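# Move the empty wash bottle into the cart's top tray

## Task

Take the empty wash bottle from the shelved bench and set it in the cart's upper tray so that it rests within the tray's walls; lying on its side is fine. No wash bottle may ever touch the floor. At the end the gripper must have released it and the hand must be moved away, and the bottle must stay there without the robot supporting it. The robot must not tip over or be left leaning.

## Robot and tools

ROBOT. A wheeled base with a vertical column, a tilting head carrying two cameras, and two six-joint arms (left and right), each ending in a two-finger gripper. Folded, as at the start, it measures 0.73 m long, 0.62 m wide and 1.88 m tall; its front lies 0.40 m ahead of the column. The base drives straight or turns in place; it has no sideways motion.

FRAMES. Base frame: origin on the floor between the drive wheels, below the column; x forward, y left, z up. left_hand and right_hand are reported in this frame, at the point where the fingers join (fingertips 8 mm further). The hand's z axis runs along the fingers (quat_wxyz maps (0,0,1) onto it), its y axis across the opening. The odometry frame is the base frame where the scene began.

execute_actions. Arguments: "actions", a list holding one action or nothing (empty just reports state and images), and "cameras", a list from cam_head_left, cam_head_right, cam_left_wrist, cam_right_wrist, nav_camera, all (omitted, null or ["all"] gives every camera; [] gives none). An action may contain:
- "base": exactly one relative move from the current position. {"translate_m": d} drives d metres straight, forward positive, range -3 to 3. {"rotate_rad": d} turns in place by d radians, left/counter-clockwise positive, range -3.2 to 3.2.
- "joints": one dictionary for both arms and the head, keyed by joint name, each value an absolute target. head_tilt_rad -0.61 to 1.308 (0 level, positive down). Per arm (left_ or right_ prefix): joint1_rad -2.879 to 2.879, joint2_rad 0 to 3.141, joint3_rad 0 to 3.019, joint4_rad -1.692 to 1.57, joint5_rad -1.57 to 1.57 (positive swings the hand to the robot's right), joint6_rad -2.094 to 2.094 (positive rolls clockwise seen from behind), gripper_m 0 to 0.093 metres of fingertip gap. Done tolerances: head 0.03; joints 1-6: 0.045, 0.14, 0.09, 0.055, 0.03, 0.035; gripper 0.003.
- "speeds": caps for this action only, translate_m 0.05 to 0.8 m/s, rotate_rad 0.1 to 1 rad/s (defaults are the maxima). Base moves needing more than 8.667 s are rejected. Speeds do not slow arms.
All motions in one action start together. Any unknown key or out-of-range value rejects the whole call. A joint not named may still be driving toward an earlier target. No action runs beyond 15 s.

wait: "seconds" 0 to 10; the robot keeps doing what it was doing, then state and images return. zoom_image: "camera" and "region" [x0, y0, x1, y1] in pixels from the top-left, at most 504 by 504, on that camera's latest full image. finished_scene: "scene" number; irreversible, it reports success.

ARM GEOMETRY (approximate). With left joint1 at -1.57 or right joint1 at 1.57 and joints 5, 6 at 0, the arm moves in a vertical plane straight ahead, 0.23 m beside the column. Let a = j2 - 0.35, b = 1.05 + j2 - j3, c = b - j4 (c = 1.57 means fingers point down). Hand point: ahead = 0.12 + 0.39 sin a + 0.38 cos b + 0.25 cos c; up = 1.46 + 0.39 cos a - 0.38 sin b - 0.25 sin c. Example: j2, j3, j4 = 0.93, 0.78, 0.14 gives 0.60 ahead, 1.21 up. Reality usually sits up to 5 cm lower and nearer the column (about 12 cm with heavy or far loads); trust the reported hand position. Reach is about 1 m from the shoulder, lowest about 0.47 m up; the floor is out of reach. Light loads (up to 0.3 kg) can be held fingers-down 0.65 to 1.6 m up, out to 0.6 m ahead.

GRIPPER. Fingers 7 cm long; outside width is the opening plus 1 cm at the tips, plus 5 cm at the base. Housing 10 cm wide, 7 cm thick; the wrist camera juts 11 cm to one side. To grasp, command an opening smaller than the object; off_target is then expected. A reported opening staying 0.002 or more above its target means something is held.

FRICTION. Changes under about 0.03 rad (0.08 for joints 2 and 3) may not move anything despite done. For gentle contact step about 0.05 rad per call from your last target.

RESULTS. base_status and joint_status: done (within tolerance; for the base, wheels turned fully even if slipping), off_target (rested short, may still push), contact_stop (base stalled on an obstacle; back off 0.05 m before retrying or turning), time_out (gave up; target dropped or clipped near current pose), not_followed with a "joint command not followed" line and cause (safety check blocked the arm near the other arm, its own body or an obstacle; move the offending joints at least 0.05 rad back, or move the other arm). limit_stop_at_motor_heat follows an overheat. on_its_own lists uncommanded behaviour; "held at" is a held target, not a position. A reported stop cancels later motion calls in that reply. motor_effort covers left_wheel and right_wheel only (percent, positive forward, peak in brackets). base_odometry counts wheel turns; if turned_by_wheels and turned_by_imu disagree by over 4 % and 0.05 rad, the base hit or slipped. base_tilt in degrees (forward, right positive); a forward drop of 0.5 or more while moving means leaning back: reverse 0.05 m. wheel_motors_off 1 means the wheels are shut off. Joint torques are raw, offset readings. MOTOR HOT warns at 85 °C; at 100 °C an OVER-TEMPERATURE FAULT drops that arm.

AVOID. Blocked arms keep pushing and heat up (worst with joint5 far over); relieve by resending the current joint readings (a loaded arm then sags about 1 cm per kg). Pushing the base hard for about 3 s cuts the wheel motors for 2 s. Table tops 0.30 to 1.20 m high can slide over the base and strike the column. Never let the arms collide or press on each other, especially near the centre line or moving fast. Do not drop the bottle or let it reach the floor; something may occasionally nudge loose objects.

CAMERAS. Head cameras sit 1.47 to 1.58 m up and look down by about head_tilt_rad; true straight ahead may be up to 0.3 rad off image centre. Wrist cameras are 0.10 m behind the fingertips, looking along the fingers tilted 0.62 rad toward the hand's +x; image right is the hand's -y, image up is roughly -x; closed fingertips meet at picture centre. With fingers down and arm forward, objects above centre are farther ahead or lower. nav_camera is at the base front, 0.23 m up, facing forward.

Each tool is called after "Request:" by a JSON object that holds its "op" and its "data", one argument or row to a line.

## Session

Request:
{"op": "execute_actions", "data": {
  "actions": []
}}

Scene clock: 0.00 s.
Joint torques (N m, as the arm reports them, + toward a larger angle): no reading
base_odometry: x=+0.000 y=+0.000 heading=+0.000 (m, m, rad; odometry frame)
turned_by_wheels: +0.000 (rad since the last result)
turned_by_imu: +0.000 (rad since the last result)
base_tilt: forward=+0.0 right=+0.2 (deg)
base_status: not commanded
joint_positions: head_tilt_rad=+0.879 left_joint1_rad=-1.565 left_joint2_rad=+0.906 left_joint3_rad=+0.440 left_joint4_rad=-0.969 left_joint5_rad=-0.026 left_joint6_rad=-0.076 left_gripper_m=+0.095 right_joint1_rad=+1.579 right_joint2_rad=+0.921 right_joint3_rad=+0.370 right_joint4_rad=-0.985 right_joint5_rad=+0.006 right_joint6_rad=-0.022 right_gripper_m=+0.095
joint_status: not commanded
wheel_motors_off: 0
motor_effort: left_wheel=+2 right_wheel=+3 (%)
left_hand: x=+0.1562 y=+0.2303 z=+1.2504 quat_wxyz=(+0.439, +0.031, -0.897, -0.030) (m; base frame)
right_hand: x=+0.1143 y=-0.2249 z=+1.2673 quat_wxyz=(+0.485, +0.015, -0.875, -0.005) (m; base frame)
pictures: cam_head_left, cam_head_right, cam_left_wrist, cam_right_wrist, nav_camera
Images, in order (width x height): cam_head_left 672x504, cam_head_right 672x504, cam_left_wrist 504x504, cam_right_wrist 504x504, nav_camera 672x504.

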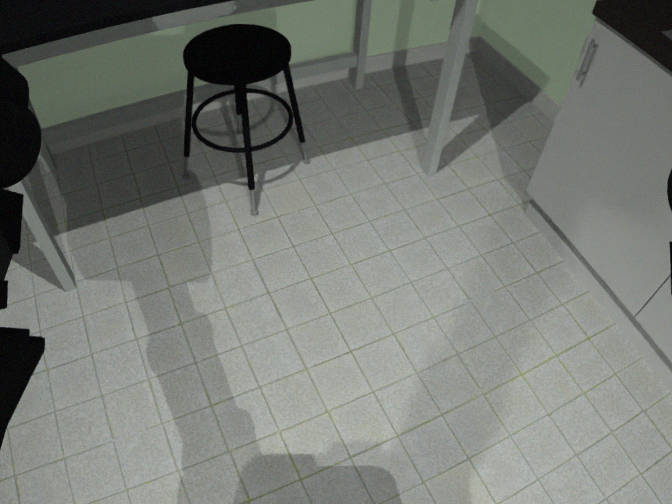

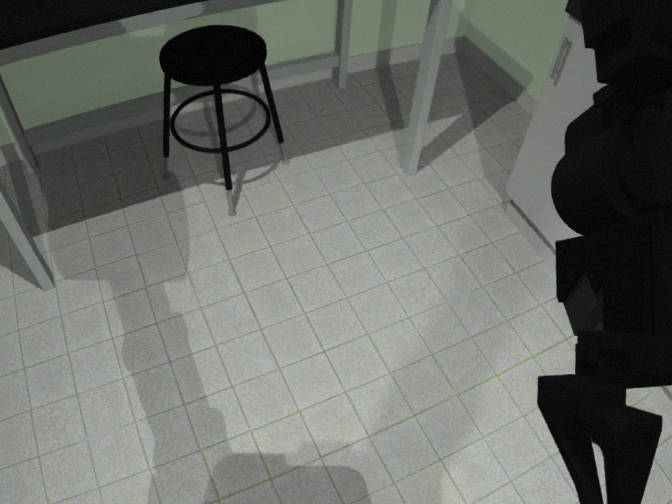

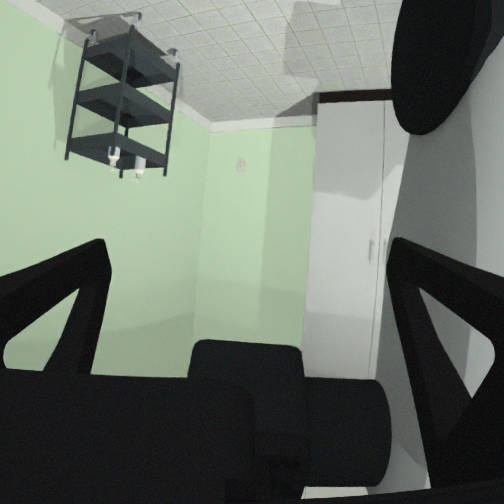

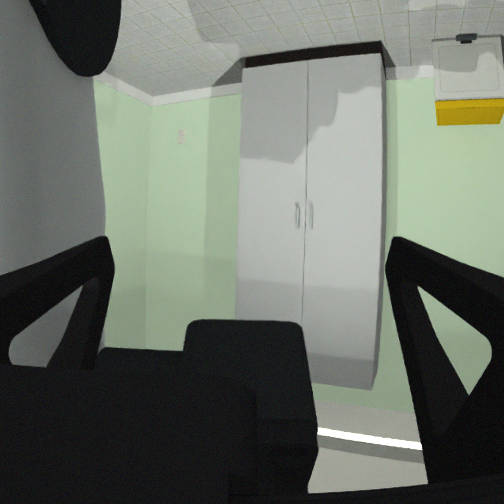

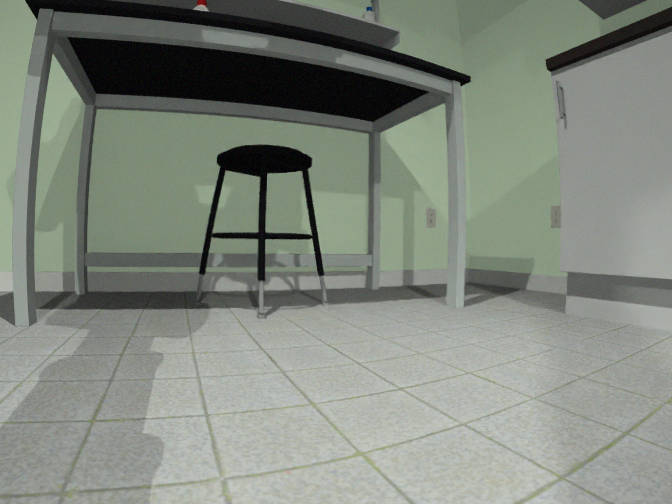

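Request:
{"op": "execute_actions", "data": {
  "actions": [
    {"joints":{"head_tilt_rad":0.2}}
  ],
  "cameras": ["cam_head_left","cam_head_right"]
}}

Scene clock: 9.00 s.
Joint torques (N m, as the arm reports them, + toward a larger angle): left_arm=[-0.75 -7.42 -0.59 -1.36 -0.01 -0.08] | right_arm=[-0.62 -5.41 -1.57 -1.53  0.07  0.08]
base_odometry: x=+0.000 y=+0.000 heading=+0.000 (m, m, rad; odometry frame)
turned_by_wheels: +0.000 (rad since the last result)
turned_by_imu: +0.001 (rad since the last result)
base_tilt: forward=+0.0 right=+0.2 (deg)
base_status: not commanded
joint_positions: head_tilt_rad=+0.220 left_joint1_rad=-1.565 left_joint2_rad=+0.906 left_joint3_rad=+0.440 left_joint4_rad=-0.969 left_joint5_rad=-0.026 left_joint6_rad=-0.076 left_gripper_m=+0.095 right_joint1_rad=+1.579 right_joint2_rad=+0.921 right_joint3_rad=+0.370 right_joint4_rad=-0.985 right_joint5_rad=+0.006 right_joint6_rad=-0.022 right_gripper_m=+0.095
joint_status: all done
wheel_motors_off: 0
motor_effort: left_wheel=+2(2) right_wheel=+3(3) (%)
left_hand: x=+0.1562 y=+0.2303 z=+1.2504 quat_wxyz=(+0.439, +0.031, -0.897, -0.030) (m; base frame)
right_hand: x=+0.1143 y=-0.2249 z=+1.2673 quat_wxyz=(+0.485, +0.015, -0.875, -0.005) (m; base frame)
pictures: cam_head_left, cam_head_right
Images, in order (width x height): cam_head_left 672x504, cam_head_right 672x504.

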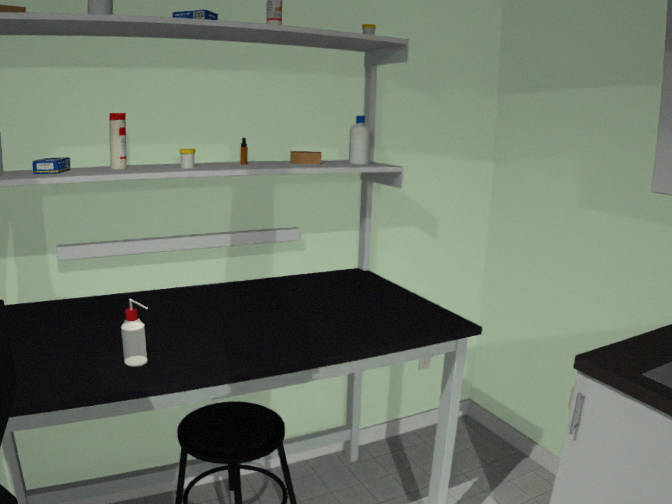

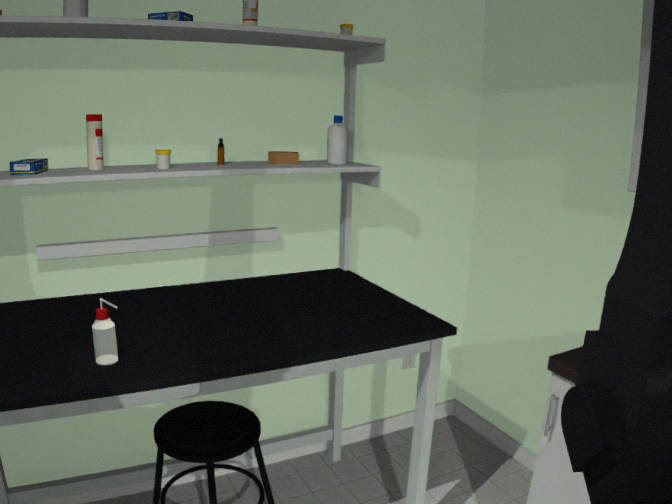

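Request:
{"op": "execute_actions", "data": {
  "actions": [
    {"base":{"rotate_rad":0.5},"joints":{"head_tilt_rad":0.3}}
  ],
  "cameras": ["cam_head_left","nav_camera"]
}}

Scene clock: 16.63 s.
Joint torques (N m, as the arm reports them, + toward a larger angle): left_arm=[-1.03 -7.73 -1.02 -1.32 -0.02 -0.06] | right_arm=[-0.48 -5.24 -1.61 -1.47  0.04  0.1 ]
base_odometry: x=+0.000 y=+0.000 heading=+0.499 (m, m, rad; odometry frame)
turned_by_wheels: +0.499 (rad since the last result)
turned_by_imu: +0.494 (rad since the last result)
base_tilt: forward=-0.1 right=+0.2 (deg)
base_status: done
joint_positions: head_tilt_rad=+0.305 left_joint1_rad=-1.565 left_joint2_rad=+0.906 left_joint3_rad=+0.440 left_joint4_rad=-0.969 left_joint5_rad=-0.026 left_joint6_rad=-0.076 left_gripper_m=+0.095 right_joint1_rad=+1.579 right_joint2_rad=+0.921 right_joint3_rad=+0.370 right_joint4_rad=-0.985 right_joint5_rad=+0.006 right_joint6_rad=-0.022 right_gripper_m=+0.095
joint_status: all done
wheel_motors_off: 0
motor_effort: left_wheel=-2(28) right_wheel=+0(30) (%)
left_hand: x=+0.1562 y=+0.2303 z=+1.2504 quat_wxyz=(+0.439, +0.031, -0.897, -0.030) (m; base frame)
right_hand: x=+0.1143 y=-0.2249 z=+1.2673 quat_wxyz=(+0.485, +0.015, -0.875, -0.005) (m; base frame)
pictures: cam_head_left, nav_camera
Images, in order (width x height): cam_head_left 672x504, nav_camera 672x504.

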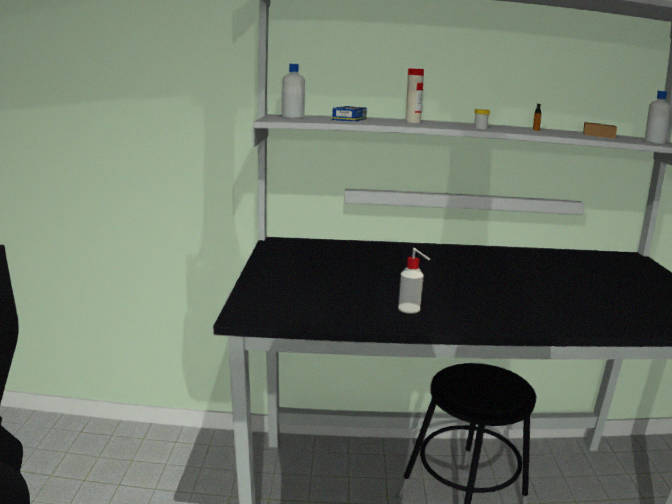

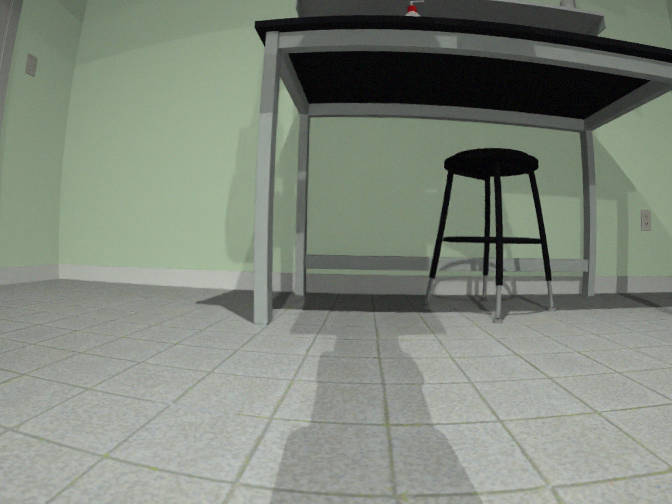

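Request:
{"op": "execute_actions", "data": {
  "actions": [
    {"base":{"translate_m":0.7},"joints":{"head_tilt_rad":0.6}}
  ],
  "cameras": ["cam_head_left","cam_head_right","nav_camera"]
}}

Scene clock: 35.47 s.
Joint torques (N m, as the arm reports them, + toward a larger angle): left_arm=[-0.35 -7.3  -1.12 -1.25 -0.05 -0.07] | right_arm=[-0.29 -5.32 -1.7  -1.62  0.06  0.1 ]
base_odometry: x=+0.615 y=+0.335 heading=+0.499 (m, m, rad; odometry frame)
turned_by_wheels: +0.000 (rad since the last result)
turned_by_imu: +0.002 (rad since the last result)
base_tilt: forward=+0.0 right=+0.2 (deg)
base_status: done
joint_positions: head_tilt_rad=+0.604 left_joint1_rad=-1.565 left_joint2_rad=+0.906 left_joint3_rad=+0.442 left_joint4_rad=-0.969 left_joint5_rad=-0.026 left_joint6_rad=-0.076 left_gripper_m=+0.095 right_joint1_rad=+1.579 right_joint2_rad=+0.920 right_joint3_rad=+0.371 right_joint4_rad=-0.985 right_joint5_rad=+0.006 right_joint6_rad=-0.022 right_gripper_m=+0.095
joint_status: all done
wheel_motors_off: 0
motor_effort: left_wheel=+0(47) right_wheel=+0(50) (%)
left_hand: x=+0.1570 y=+0.2303 z=+1.2501 quat_wxyz=(+0.438, +0.031, -0.898, -0.030) (m; base frame)
right_hand: x=+0.1147 y=-0.2249 z=+1.2671 quat_wxyz=(+0.484, +0.015, -0.875, -0.005) (m; base frame)
pictures: cam_head_left, cam_head_right, nav_camera
Images, in order (width x height): cam_head_left 672x504, cam_head_right 672x504, nav_camera 672x504.

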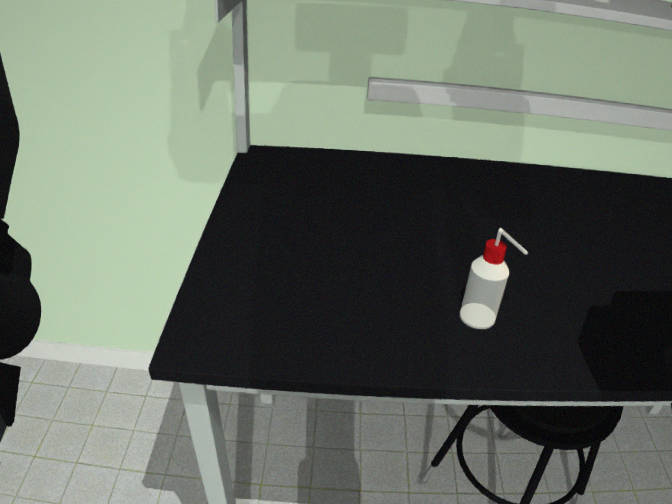

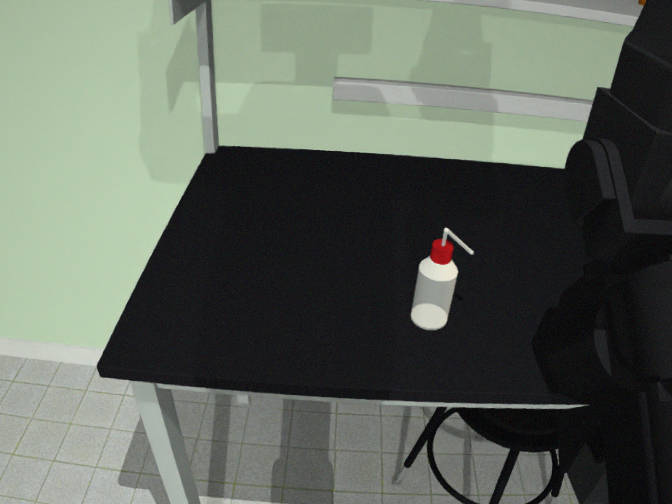

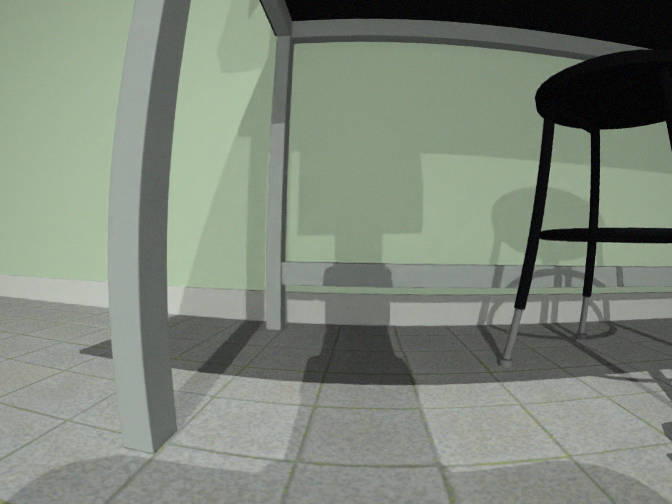

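Request:
{"op": "execute_actions", "data": {
  "actions": [
    {"joints":{"right_joint1_rad":1.57,"right_joint2_rad":1.411,"right_joint3_rad":0.891,"right_joint4_rad":1.07,"right_joint5_rad":0,"right_joint6_rad":0}}
  ],
  "cameras": ["cam_head_left","cam_right_wrist"]
}}

Scene clock: 62.73 s.
Joint torques (N m, as the arm reports them, + toward a larger angle): left_arm=[-0.66 -7.59 -0.87 -1.41 -0.02 -0.06] | right_arm=[ -0.76 -15.56   2.33   2.65  -0.07   0.2 ]
base_odometry: x=+0.615 y=+0.335 heading=+0.499 (m, m, rad; odometry frame)
turned_by_wheels: +0.000 (rad since the last result)
turned_by_imu: +0.001 (rad since the last result)
base_tilt: forward=+0.0 right=+0.2 (deg)
base_status: not commanded
joint_positions: head_tilt_rad=+0.604 left_joint1_rad=-1.565 left_joint2_rad=+0.906 left_joint3_rad=+0.442 left_joint4_rad=-0.969 left_joint5_rad=-0.026 left_joint6_rad=-0.076 left_gripper_m=+0.095 right_joint1_rad=+1.579 right_joint2_rad=+1.418 right_joint3_rad=+0.888 right_joint4_rad=+1.046 right_joint5_rad=+0.004 right_joint6_rad=-0.009 right_gripper_m=+0.095
joint_status: all done
wheel_motors_off: 0
motor_effort: left_wheel=+0(0) right_wheel=+0(1) (%)
left_hand: x=+0.1570 y=+0.2303 z=+1.2501 quat_wxyz=(+0.438, +0.031, -0.898, -0.030) (m; base frame)
right_hand: x=+0.6714 y=-0.2211 z=+1.1336 quat_wxyz=(-0.497, +0.003, -0.868, +0.000) (m; base frame)
pictures: cam_head_left, cam_right_wrist
Images, in order (width x height): cam_head_left 672x504, cam_right_wrist 504x504.

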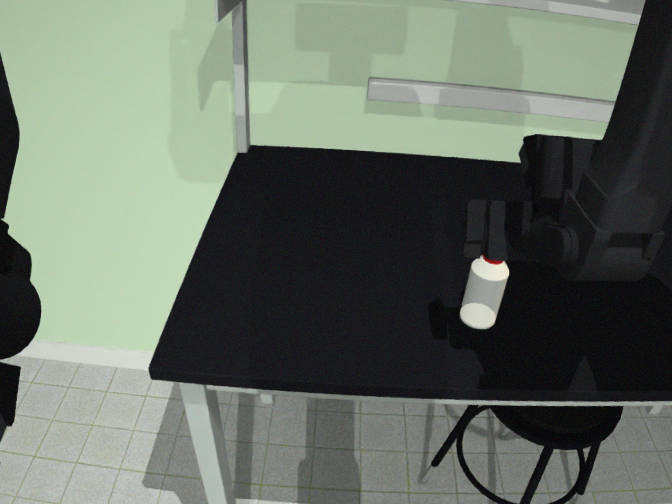

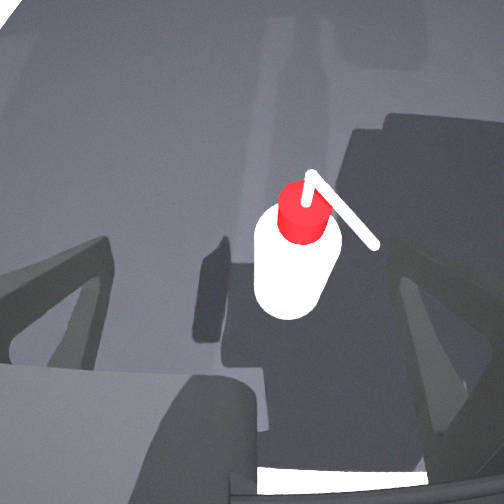

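Request:
{"op": "execute_actions", "data": {
  "actions": [
    {"base":{"translate_m":-0.22}}
  ],
  "cameras": []
}}

Request:
{"op": "execute_actions", "data": {
  "actions": [
    {"base":{"rotate_rad":-0.04},"joints":{"right_joint2_rad":1.878,"right_joint3_rad":1.229,"right_joint4_rad":1.199}}
  ],
  "cameras": ["cam_head_left","cam_right_wrist"]
}}

Scene clock: 84.17 s.
Joint torques (N m, as the arm reports them, + toward a larger angle): left_arm=[-0.34 -7.17 -0.44 -1.48 -0.01 -0.06] | right_arm=[ -0.91 -15.01   2.43   2.77  -0.07   0.2 ]
base_odometry: x=+0.421 y=+0.230 heading=+0.499 (m, m, rad; odometry frame)
turned_by_wheels: +0.000 (rad since the last result)
turned_by_imu: +0.001 (rad since the last result)
base_tilt: forward=+0.0 right=+0.2 (deg)
base_status: done
joint_positions: head_tilt_rad=+0.604 left_joint1_rad=-1.565 left_joint2_rad=+0.906 left_joint3_rad=+0.439 left_joint4_rad=-0.969 left_joint5_rad=-0.026 left_joint6_rad=-0.076 left_gripper_m=+0.095 right_joint1_rad=+1.579 right_joint2_rad=+1.417 right_joint3_rad=+0.887 right_joint4_rad=+1.046 right_joint5_rad=+0.004 right_joint6_rad=-0.009 right_gripper_m=+0.095
joint_status: not commanded
wheel_motors_off: 0
motor_effort: left_wheel=+0(29) right_wheel=+0(36) (%)
left_hand: x=+0.1552 y=+0.2303 z=+1.2507 quat_wxyz=(+0.440, +0.031, -0.897, -0.030) (m; base frame)
right_hand: x=+0.6710 y=-0.2211 z=+1.1339 quat_wxyz=(-0.496, +0.003, -0.868, +0.000) (m; base frame)
pictures: none
No camera images: the call's "cameras" was empty. Leave "cameras" out to get every camera's image.

Scene clock: 85.60 s.
Joint torques (N m, as the arm reports them, + toward a larger angle): left_arm=[-0.52 -7.71 -0.71 -1.35 -0.02 -0.06] | right_arm=[ -0.83 -16.43   1.11   2.39  -0.03   0.2 ]
base_odometry: x=+0.422 y=+0.230 heading=+0.460 (m, m, rad; odometry frame)
turned_by_wheels: -0.039 (rad since the last result)
turned_by_imu: -0.039 (rad since the last result)
base_tilt: forward=+0.0 right=+0.2 (deg)
base_status: done
joint_positions: head_tilt_rad=+0.604 left_joint1_rad=-1.565 left_joint2_rad=+0.906 left_joint3_rad=+0.439 left_joint4_rad=-0.969 left_joint5_rad=-0.026 left_joint6_rad=-0.076 left_gripper_m=+0.095 right_joint1_rad=+1.576 right_joint2_rad=+1.889 right_joint3_rad=+1.224 right_joint4_rad=+1.182 right_joint5_rad=+0.003 right_joint6_rad=-0.009 right_gripper_m=+0.095
joint_status: all done
wheel_motors_off: 0
motor_effort: left_wheel=+0(32) right_wheel=-2(35) (%)
left_hand: x=+0.1556 y=+0.2303 z=+1.2506 quat_wxyz=(+0.439, +0.031, -0.897, -0.030) (m; base frame)
right_hand: x=+0.6665 y=-0.2225 z=+0.9640 quat_wxyz=(-0.497, +0.003, -0.868, +0.001) (m; base frame)
pictures: cam_head_left, cam_right_wrist
Images, in order (width x height): cam_head_left 672x504, cam_right_wrist 504x504.

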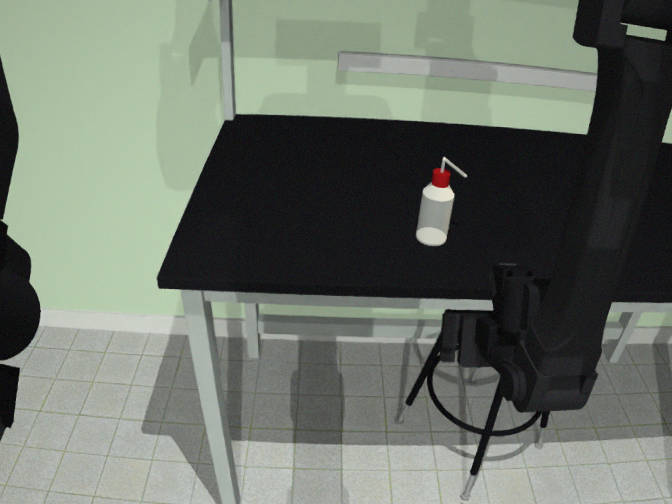

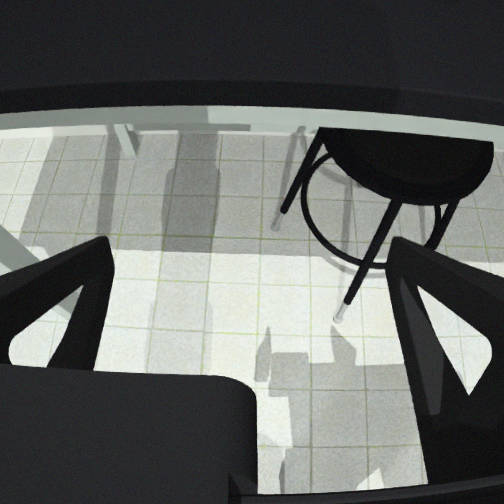

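Request:
{"op": "execute_actions", "data": {
  "actions": [
    {"base":{"translate_m":0.17},"speeds":{"translate_m":0.2}}
  ],
  "cameras": ["cam_head_left","cam_right_wrist"]
}}

Scene clock: 94.43 s.
Joint torques (N m, as the arm reports them, + toward a larger angle): left_arm=[-0.49 -8.24 -0.69 -1.44 -0.04 -0.06] | right_arm=[ -0.83 -16.21   0.8    2.38  -0.02   0.21]
base_odometry: x=+0.574 y=+0.305 heading=+0.460 (m, m, rad; odometry frame)
turned_by_wheels: -0.001 (rad since the last result)
turned_by_imu: +0.000 (rad since the last result)
base_tilt: forward=-0.1 right=+0.2 (deg)
base_status: done
joint_positions: head_tilt_rad=+0.604 left_joint1_rad=-1.565 left_joint2_rad=+0.906 left_joint3_rad=+0.441 left_joint4_rad=-0.969 left_joint5_rad=-0.026 left_joint6_rad=-0.076 left_gripper_m=+0.095 right_joint1_rad=+1.576 right_joint2_rad=+1.887 right_joint3_rad=+1.228 right_joint4_rad=+1.182 right_joint5_rad=+0.003 right_joint6_rad=-0.009 right_gripper_m=+0.095
joint_status: not commanded
wheel_motors_off: 0
motor_effort: left_wheel=-1(32) right_wheel=+0(57) (%)
left_hand: x=+0.1566 y=+0.2303 z=+1.2503 quat_wxyz=(+0.439, +0.031, -0.898, -0.030) (m; base frame)
right_hand: x=+0.6699 y=-0.2225 z=+0.9660 quat_wxyz=(-0.500, +0.003, -0.866, +0.001) (m; base frame)
pictures: cam_head_left, cam_right_wrist
Images, in order (width x height): cam_head_left 672x504, cam_right_wrist 504x504.

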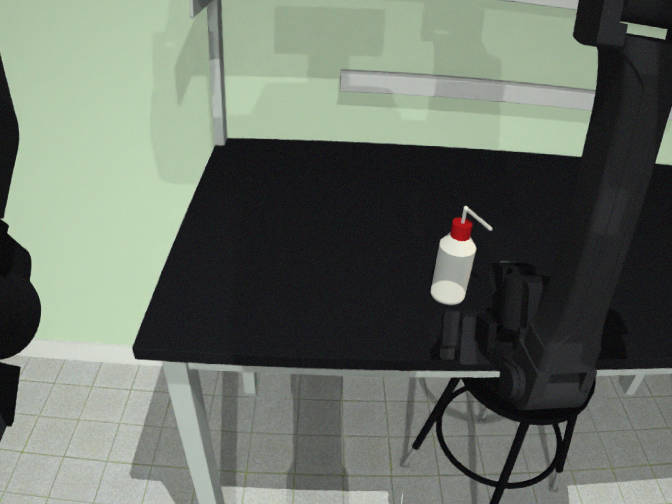

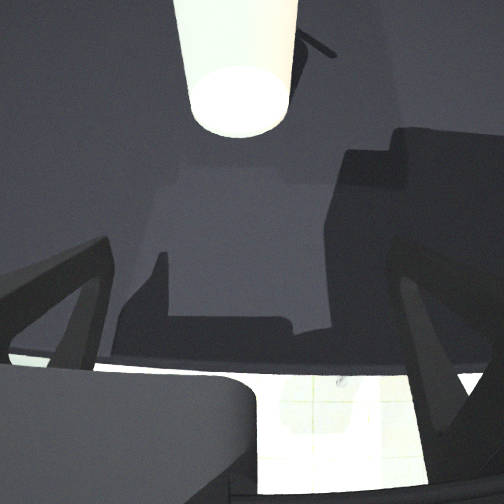

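Request:
{"op": "execute_actions", "data": {
  "actions": [
    {"base":{"translate_m":0.11},"speeds":{"translate_m":0.1}}
  ],
  "cameras": ["cam_head_left","cam_right_wrist"]
}}

Scene clock: 103.70 s.
Joint torques (N m, as the arm reports them, + toward a larger angle): left_arm=[-0.35 -7.25 -0.73 -1.25 -0.03 -0.06] | right_arm=[ -0.69 -16.4    0.67   2.43  -0.03   0.2 ]
base_odometry: x=+0.673 y=+0.354 heading=+0.459 (m, m, rad; odometry frame)
turned_by_wheels: -0.001 (rad since the last result)
turned_by_imu: +0.000 (rad since the last result)
base_tilt: forward=-0.1 right=+0.2 (deg)
base_status: done
joint_positions: head_tilt_rad=+0.604 left_joint1_rad=-1.565 left_joint2_rad=+0.906 left_joint3_rad=+0.441 left_joint4_rad=-0.969 left_joint5_rad=-0.026 left_joint6_rad=-0.076 left_gripper_m=+0.095 right_joint1_rad=+1.576 right_joint2_rad=+1.886 right_joint3_rad=+1.230 right_joint4_rad=+1.182 right_joint5_rad=+0.003 right_joint6_rad=-0.009 right_gripper_m=+0.095
joint_status: not commanded
wheel_motors_off: 0
motor_effort: left_wheel=+0(30) right_wheel=+0(40) (%)
left_hand: x=+0.1566 y=+0.2303 z=+1.2503 quat_wxyz=(+0.439, +0.031, -0.898, -0.030) (m; base frame)
right_hand: x=+0.6712 y=-0.2225 z=+0.9670 quat_wxyz=(-0.501, +0.003, -0.865, +0.001) (m; base frame)
pictures: cam_head_left, cam_right_wrist
Images, in order (width x height): cam_head_left 672x504, cam_right_wrist 504x504.

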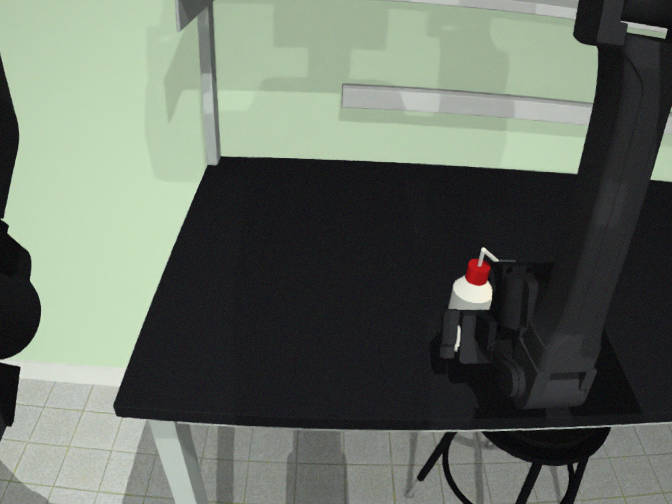

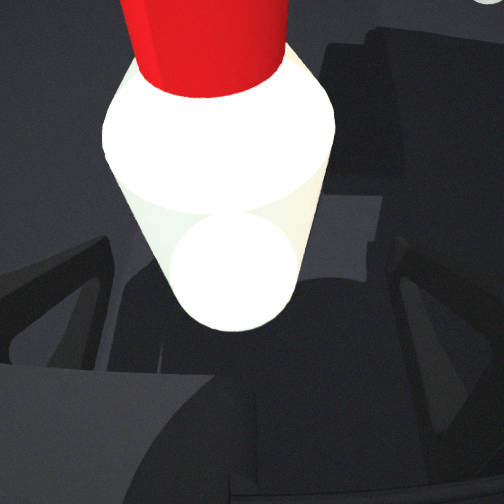

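Request:
{"op": "execute_actions", "data": {
  "actions": [
    {"base":{"translate_m":0.035},"speeds":{"translate_m":0.1}}
  ],
  "cameras": []
}}

Request:
{"op": "execute_actions", "data": {
  "actions": [
    {"joints":{"right_gripper_m":0.03}}
  ],
  "cameras": ["cam_head_left","cam_right_wrist"]
}}

Scene clock: 111.53 s.
Joint torques (N m, as the arm reports them, + toward a larger angle): left_arm=[-0.88 -8.3  -0.64 -1.34 -0.02 -0.05] | right_arm=[ -0.87 -15.74   0.63   2.43  -0.01   0.2 ]
base_odometry: x=+0.704 y=+0.370 heading=+0.459 (m, m, rad; odometry frame)
turned_by_wheels: +0.000 (rad since the last result)
turned_by_imu: +0.001 (rad since the last result)
base_tilt: forward=-0.1 right=+0.2 (deg)
base_status: done
joint_positions: head_tilt_rad=+0.604 left_joint1_rad=-1.565 left_joint2_rad=+0.906 left_joint3_rad=+0.441 left_joint4_rad=-0.969 left_joint5_rad=-0.026 left_joint6_rad=-0.076 left_gripper_m=+0.095 right_joint1_rad=+1.576 right_joint2_rad=+1.885 right_joint3_rad=+1.230 right_joint4_rad=+1.182 right_joint5_rad=+0.003 right_joint6_rad=-0.009 right_gripper_m=+0.095
joint_status: not commanded
wheel_motors_off: 0
motor_effort: left_wheel=+0(31) right_wheel=+0(36) (%)
left_hand: x=+0.1564 y=+0.2303 z=+1.2503 quat_wxyz=(+0.439, +0.031, -0.898, -0.030) (m; base frame)
right_hand: x=+0.6722 y=-0.2225 z=+0.9678 quat_wxyz=(-0.502, +0.003, -0.865, +0.001) (m; base frame)
pictures: none
No camera images: the call's "cameras" was empty. Leave "cameras" out to get every camera's image.

Scene clock: 112.17 s.
Joint torques (N m, as the arm reports them, + toward a larger angle): left_arm=[-0.37 -6.9  -0.74 -1.46 -0.03 -0.05] | right_arm=[ -0.8  -16.24   0.73   2.43  -0.01   0.21]
base_odometry: x=+0.704 y=+0.370 heading=+0.459 (m, m, rad; odometry frame)
turned_by_wheels: +0.000 (rad since the last result)
turned_by_imu: +0.000 (rad since the last result)
base_tilt: forward=+0.0 right=+0.1 (deg)
base_status: not commanded
joint_positions: head_tilt_rad=+0.604 left_joint1_rad=-1.565 left_joint2_rad=+0.906 left_joint3_rad=+0.441 left_joint4_rad=-0.969 left_joint5_rad=-0.026 left_joint6_rad=-0.076 left_gripper_m=+0.095 right_joint1_rad=+1.576 right_joint2_rad=+1.885 right_joint3_rad=+1.230 right_joint4_rad=+1.182 right_joint5_rad=+0.002 right_joint6_rad=-0.009 right_gripper_m=+0.055
joint_status: right_gripper_m off_target (ended at +0.055, target +0.030)
wheel_motors_off: 0
motor_effort: left_wheel=-1(1) right_wheel=+0(0) (%)
left_hand: x=+0.1564 y=+0.2303 z=+1.2503 quat_wxyz=(+0.439, +0.031, -0.898, -0.030) (m; base frame)
right_hand: x=+0.6722 y=-0.2224 z=+0.9678 quat_wxyz=(-0.502, +0.003, -0.865, +0.001) (m; base frame)
pictures: cam_head_left, cam_right_wrist
Images, in order (width x height): cam_head_left 672x504, cam_right_wrist 504x504.

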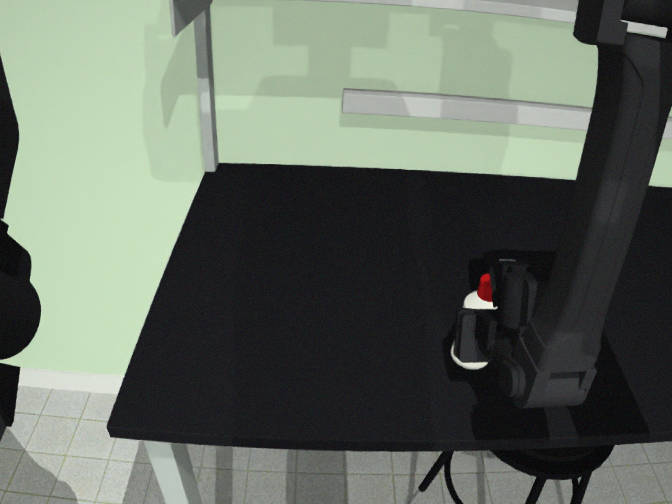

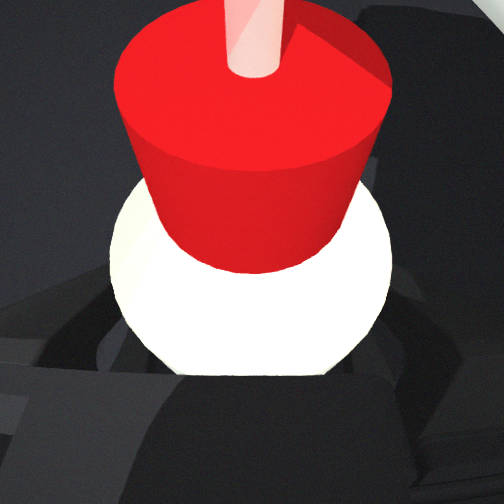

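Gripped. Lift and back up.

Request:
{"op": "execute_actions", "data": {
  "actions": [
    {"joints":{"right_joint2_rad":1.411,"right_joint3_rad":0.891,"right_joint4_rad":1.07}}
  ],
  "cameras": ["cam_head_left"]
}}

Request:
{"op": "execute_actions", "data": {
  "actions": [
    {"base":{"translate_m":-0.6},"speeds":{"translate_m":0.4}}
  ],
  "cameras": []
}}

Request:
{"op": "execute_actions", "data": {
  "actions": [
    {"base":{"rotate_rad":2.3},"joints":{"head_tilt_rad":0.4},"speeds":{"rotate_rad":0.6}}
  ],
  "cameras": ["cam_head_left","nav_camera"]
}}

Scene clock: 122.30 s.
Joint torques (N m, as the arm reports them, + toward a larger angle): left_arm=[-0.8  -7.5  -0.56 -1.34  0.01 -0.04] | right_arm=[ -1.03 -14.22   1.76   1.46  -0.01   0.21]
base_odometry: x=+0.704 y=+0.370 heading=+0.459 (m, m, rad; odometry frame)
turned_by_wheels: +0.000 (rad since the last result)
turned_by_imu: +0.001 (rad since the last result)
base_tilt: forward=+0.0 right=+0.2 (deg)
base_status: not commanded
joint_positions: head_tilt_rad=+0.604 left_joint1_rad=-1.565 left_joint2_rad=+0.906 left_joint3_rad=+0.441 left_joint4_rad=-0.969 left_joint5_rad=-0.026 left_joint6_rad=-0.076 left_gripper_m=+0.095 right_joint1_rad=+1.576 right_joint2_rad=+1.401 right_joint3_rad=+0.896 right_joint4_rad=+1.078 right_joint5_rad=+0.002 right_joint6_rad=-0.009 right_gripper_m=+0.055
joint_status: all done
wheel_motors_off: 0
motor_effort: left_wheel=+0(1) right_wheel=+0(0) (%)
left_hand: x=+0.1564 y=+0.2303 z=+1.2503 quat_wxyz=(+0.439, +0.031, -0.898, -0.030) (m; base frame)
right_hand: x=+0.6844 y=-0.2231 z=+1.1516 quat_wxyz=(-0.521, +0.003, -0.854, +0.001) (m; base frame)
pictures: cam_head_left
Images, in order (width x height): cam_head_left 672x504.

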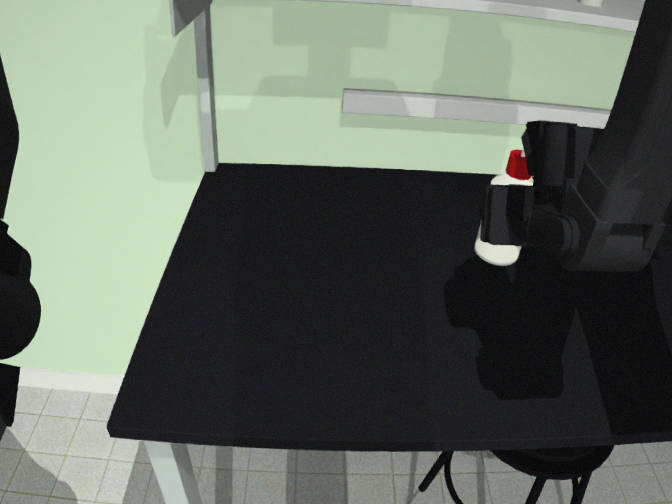

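Scene clock: 125.17 s.
Joint torques (N m, as the arm reports them, + toward a larger angle): left_arm=[-0.87 -7.88 -0.77 -1.42  0.   -0.06] | right_arm=[ -0.97 -14.26   2.17   1.41  -0.02   0.19]
base_odometry: x=+0.166 y=+0.104 heading=+0.458 (m, m, rad; odometry frame)
turned_by_wheels: -0.001 (rad since the last result)
turned_by_imu: -0.001 (rad since the last result)
base_tilt: forward=+0.0 right=+0.2 (deg)
base_status: done
joint_positions: head_tilt_rad=+0.604 left_joint1_rad=-1.565 left_joint2_rad=+0.906 left_joint3_rad=+0.440 left_joint4_rad=-0.969 left_joint5_rad=-0.026 left_joint6_rad=-0.076 left_gripper_m=+0.095 right_joint1_rad=+1.576 right_joint2_rad=+1.403 right_joint3_rad=+0.890 right_joint4_rad=+1.078 right_joint5_rad=+0.002 right_joint6_rad=-0.009 right_gripper_m=+0.055
joint_status: not commanded
wheel_motors_off: 0
motor_effort: left_wheel=+0(30) right_wheel=+0(50) (%)
left_hand: x=+0.1558 y=+0.2303 z=+1.2505 quat_wxyz=(+0.439, +0.031, -0.897, -0.030) (m; base frame)
right_hand: x=+0.6810 y=-0.2231 z=+1.1492 quat_wxyz=(-0.518, +0.003, -0.856, +0.001) (m; base frame)
pictures: none
No camera images: the call's "cameras" was empty. Leave "cameras" out to get every camera's image.

Scene clock: 129.93 s.
Joint torques (N m, as the arm reports them, + toward a larger angle): left_arm=[-0.27 -6.75 -0.54 -1.31 -0.04 -0.07] | right_arm=[ -0.71 -14.01   2.15   1.45  -0.01   0.21]
base_odometry: x=+0.166 y=+0.104 heading=+2.757 (m, m, rad; odometry frame)
turned_by_wheels: +2.299 (rad since the last result)
turned_by_imu: +2.279 (rad since the last result)
base_tilt: forward=-0.1 right=+0.2 (deg)
base_status: done
joint_positions: head_tilt_rad=+0.419 left_joint1_rad=-1.565 left_joint2_rad=+0.906 left_joint3_rad=+0.440 left_joint4_rad=-0.969 left_joint5_rad=-0.026 left_joint6_rad=-0.076 left_gripper_m=+0.095 right_joint1_rad=+1.575 right_joint2_rad=+1.403 right_joint3_rad=+0.890 right_joint4_rad=+1.078 right_joint5_rad=+0.002 right_joint6_rad=-0.009 right_gripper_m=+0.055
joint_status: all done
wheel_motors_off: 0
motor_effort: left_wheel=-1(30) right_wheel=+0(41) (%)
left_hand: x=+0.1560 y=+0.2303 z=+1.2505 quat_wxyz=(+0.439, +0.031, -0.897, -0.030) (m; base frame)
right_hand: x=+0.6810 y=-0.2235 z=+1.1492 quat_wxyz=(-0.518, +0.003, -0.856, +0.001) (m; base frame)
pictures: cam_head_left, nav_camera
Images, in order (width x height): cam_head_left 672x504, nav_camera 672x504.

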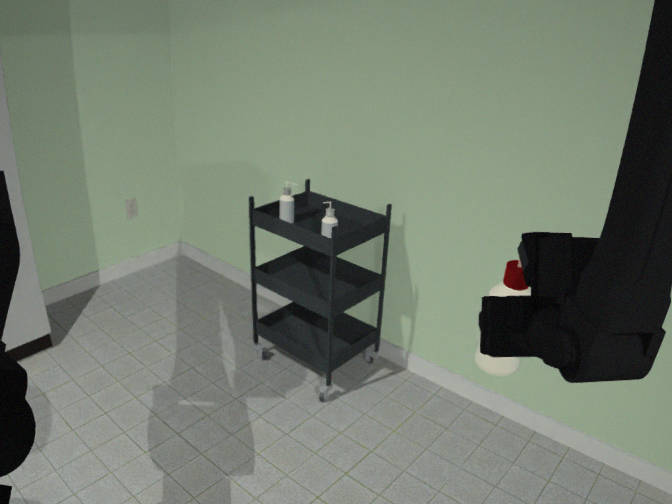

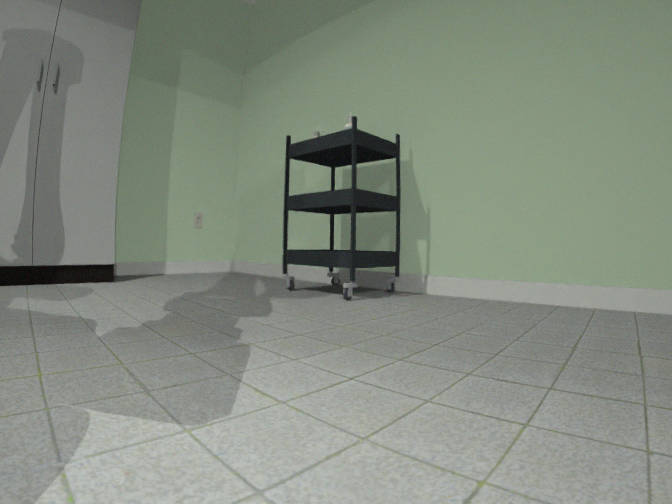

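Request:
{"op": "execute_actions", "data": {
  "actions": [
    {"base":{"translate_m":1.25},"joints":{"head_tilt_rad":0.75},"speeds":{"translate_m":0.5}}
  ],
  "cameras": ["cam_head_left","nav_camera","cam_right_wrist"]
}}

Scene clock: 150.70 s.
Joint torques (N m, as the arm reports them, + toward a larger angle): left_arm=[-0.55 -7.49 -0.72 -1.51 -0.02 -0.06] | right_arm=[ -0.7  -14.27   2.38   1.39   0.01   0.22]
base_odometry: x=-0.993 y=+0.572 heading=+2.758 (m, m, rad; odometry frame)
turned_by_wheels: +0.000 (rad since the last result)
turned_by_imu: +0.003 (rad since the last result)
base_tilt: forward=-0.1 right=+0.2 (deg)
base_status: done
joint_positions: head_tilt_rad=+0.753 left_joint1_rad=-1.565 left_joint2_rad=+0.906 left_joint3_rad=+0.440 left_joint4_rad=-0.969 left_joint5_rad=-0.026 left_joint6_rad=-0.076 left_gripper_m=+0.095 right_joint1_rad=+1.575 right_joint2_rad=+1.404 right_joint3_rad=+0.889 right_joint4_rad=+1.078 right_joint5_rad=+0.002 right_joint6_rad=-0.009 right_gripper_m=+0.055
joint_status: all done
wheel_motors_off: 0
motor_effort: left_wheel=+0(42) right_wheel=-1(54) (%)
left_hand: x=+0.1562 y=+0.2303 z=+1.2504 quat_wxyz=(+0.439, +0.031, -0.897, -0.030) (m; base frame)
right_hand: x=+0.6799 y=-0.2235 z=+1.1483 quat_wxyz=(-0.517, +0.003, -0.856, +0.001) (m; base frame)
pictures: cam_head_left, cam_right_wrist, nav_camera
Images, in order (width x height): cam_head_left 672x504, cam_right_wrist 504x504, nav_camera 672x504.

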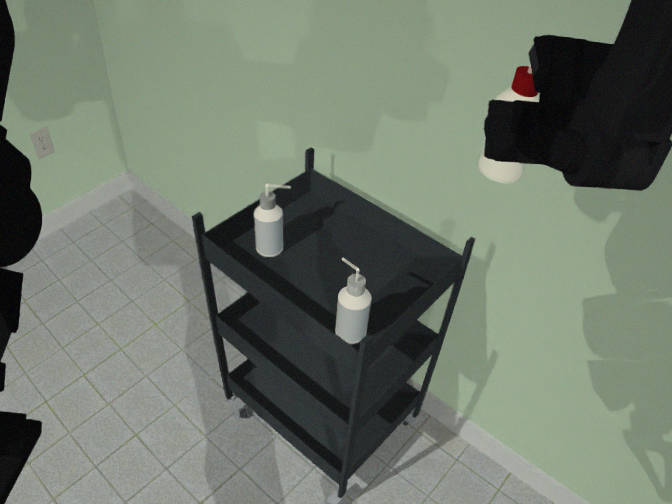

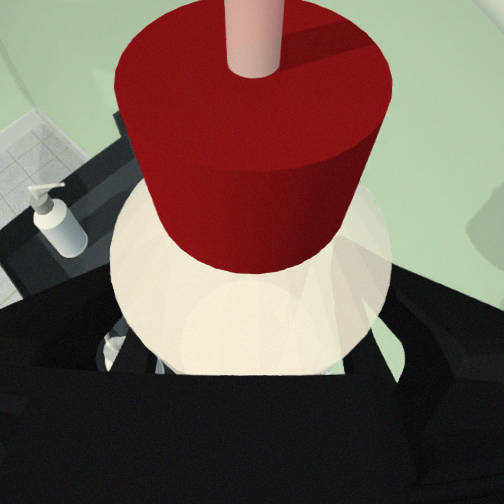

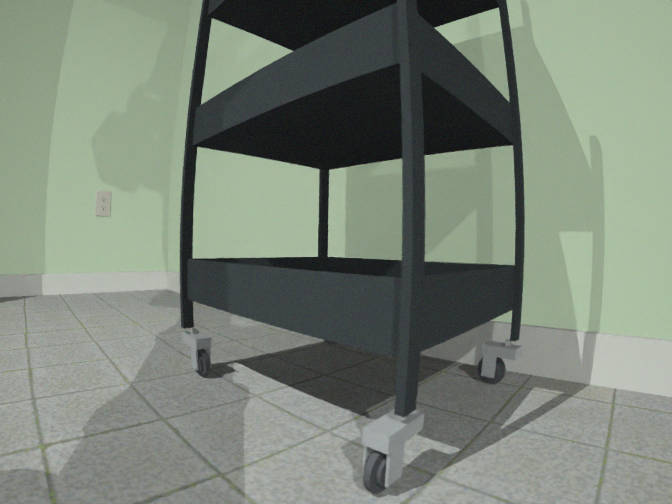

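Request:
{"op": "execute_actions", "data": {
  "actions": [
    {"base":{"rotate_rad":0.07},"joints":{"right_joint2_rad":1.576,"right_joint3_rad":1.444,"right_joint4_rad":0.682}}
  ],
  "cameras": []
}}

Request:
{"op": "execute_actions", "data": {
  "actions": [
    {"base":{"translate_m":0.18},"speeds":{"translate_m":0.2}}
  ],
  "cameras": ["cam_head_left","cam_head_right","nav_camera"]
}}

Scene clock: 192.63 s.
Joint torques (N m, as the arm reports them, + toward a larger angle): left_arm=[-0.37 -7.43 -0.83 -1.4   0.   -0.07] | right_arm=[ -0.51 -19.56   6.66   1.17   0.01   0.2 ]
base_odometry: x=-0.993 y=+0.572 heading=+2.826 (m, m, rad; odometry frame)
turned_by_wheels: +0.069 (rad since the last result)
turned_by_imu: +0.068 (rad since the last result)
base_tilt: forward=-0.1 right=+0.2 (deg)
base_status: done
joint_positions: head_tilt_rad=+0.753 left_joint1_rad=-1.565 left_joint2_rad=+0.906 left_joint3_rad=+0.440 left_joint4_rad=-0.969 left_joint5_rad=-0.026 left_joint6_rad=-0.076 left_gripper_m=+0.095 right_joint1_rad=+1.574 right_joint2_rad=+1.571 right_joint3_rad=+1.434 right_joint4_rad=+0.697 right_joint5_rad=+0.002 right_joint6_rad=-0.009 right_gripper_m=+0.055
joint_status: all done
wheel_motors_off: 0
motor_effort: left_wheel=-1(37) right_wheel=+1(43) (%)
left_hand: x=+0.1562 y=+0.2303 z=+1.2504 quat_wxyz=(+0.439, +0.031, -0.897, -0.030) (m; base frame)
right_hand: x=+0.8471 y=-0.2235 z=+1.1173 quat_wxyz=(-0.515, +0.003, -0.857, +0.001) (m; base frame)
pictures: none
No camera images: the call's "cameras" was empty. Leave "cameras" out to get every camera's image.

Scene clock: 194.47 s.
Joint torques (N m, as the arm reports them, + toward a larger angle): left_arm=[-0.59 -7.31 -0.47 -1.45 -0.02 -0.08] | right_arm=[ -0.45 -19.42   6.63   1.21   0.03   0.19]
base_odometry: x=-1.164 y=+0.628 heading=+2.827 (m, m, rad; odometry frame)
turned_by_wheels: +0.001 (rad since the last result)
turned_by_imu: +0.001 (rad since the last result)
base_tilt: forward=+0.0 right=+0.2 (deg)
base_status: done
joint_positions: head_tilt_rad=+0.753 left_joint1_rad=-1.565 left_joint2_rad=+0.906 left_joint3_rad=+0.441 left_joint4_rad=-0.969 left_joint5_rad=-0.026 left_joint6_rad=-0.076 left_gripper_m=+0.095 right_joint1_rad=+1.574 right_joint2_rad=+1.571 right_joint3_rad=+1.434 right_joint4_rad=+0.697 right_joint5_rad=+0.002 right_joint6_rad=-0.009 right_gripper_m=+0.055
joint_status: not commanded
wheel_motors_off: 0
motor_effort: left_wheel=+0(54) right_wheel=-1(36) (%)
left_hand: x=+0.1564 y=+0.2303 z=+1.2503 quat_wxyz=(+0.439, +0.031, -0.898, -0.030) (m; base frame)
right_hand: x=+0.8472 y=-0.2235 z=+1.1174 quat_wxyz=(-0.515, +0.003, -0.857, +0.001) (m; base frame)
pictures: cam_head_left, cam_head_right, nav_camera
Images, in order (width x height): cam_head_left 672x504, cam_head_right 672x504, nav_camera 672x504.

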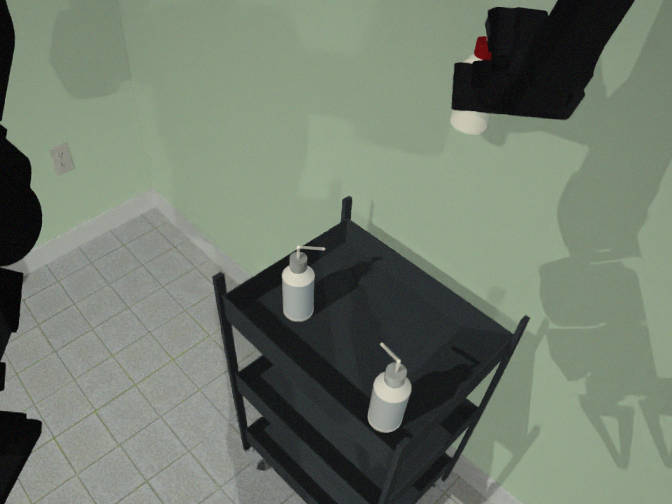

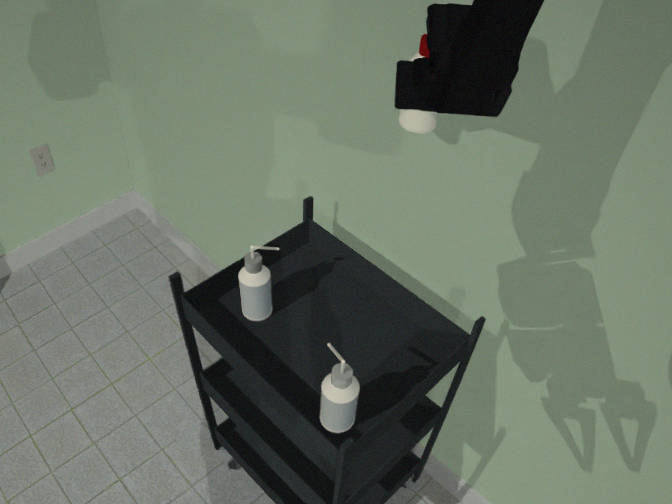

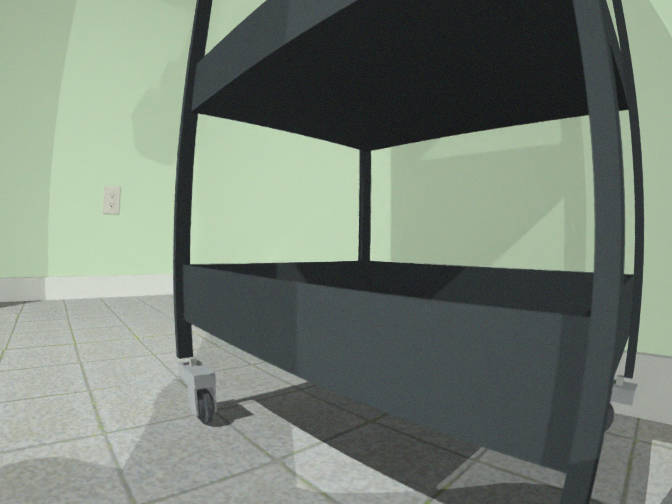

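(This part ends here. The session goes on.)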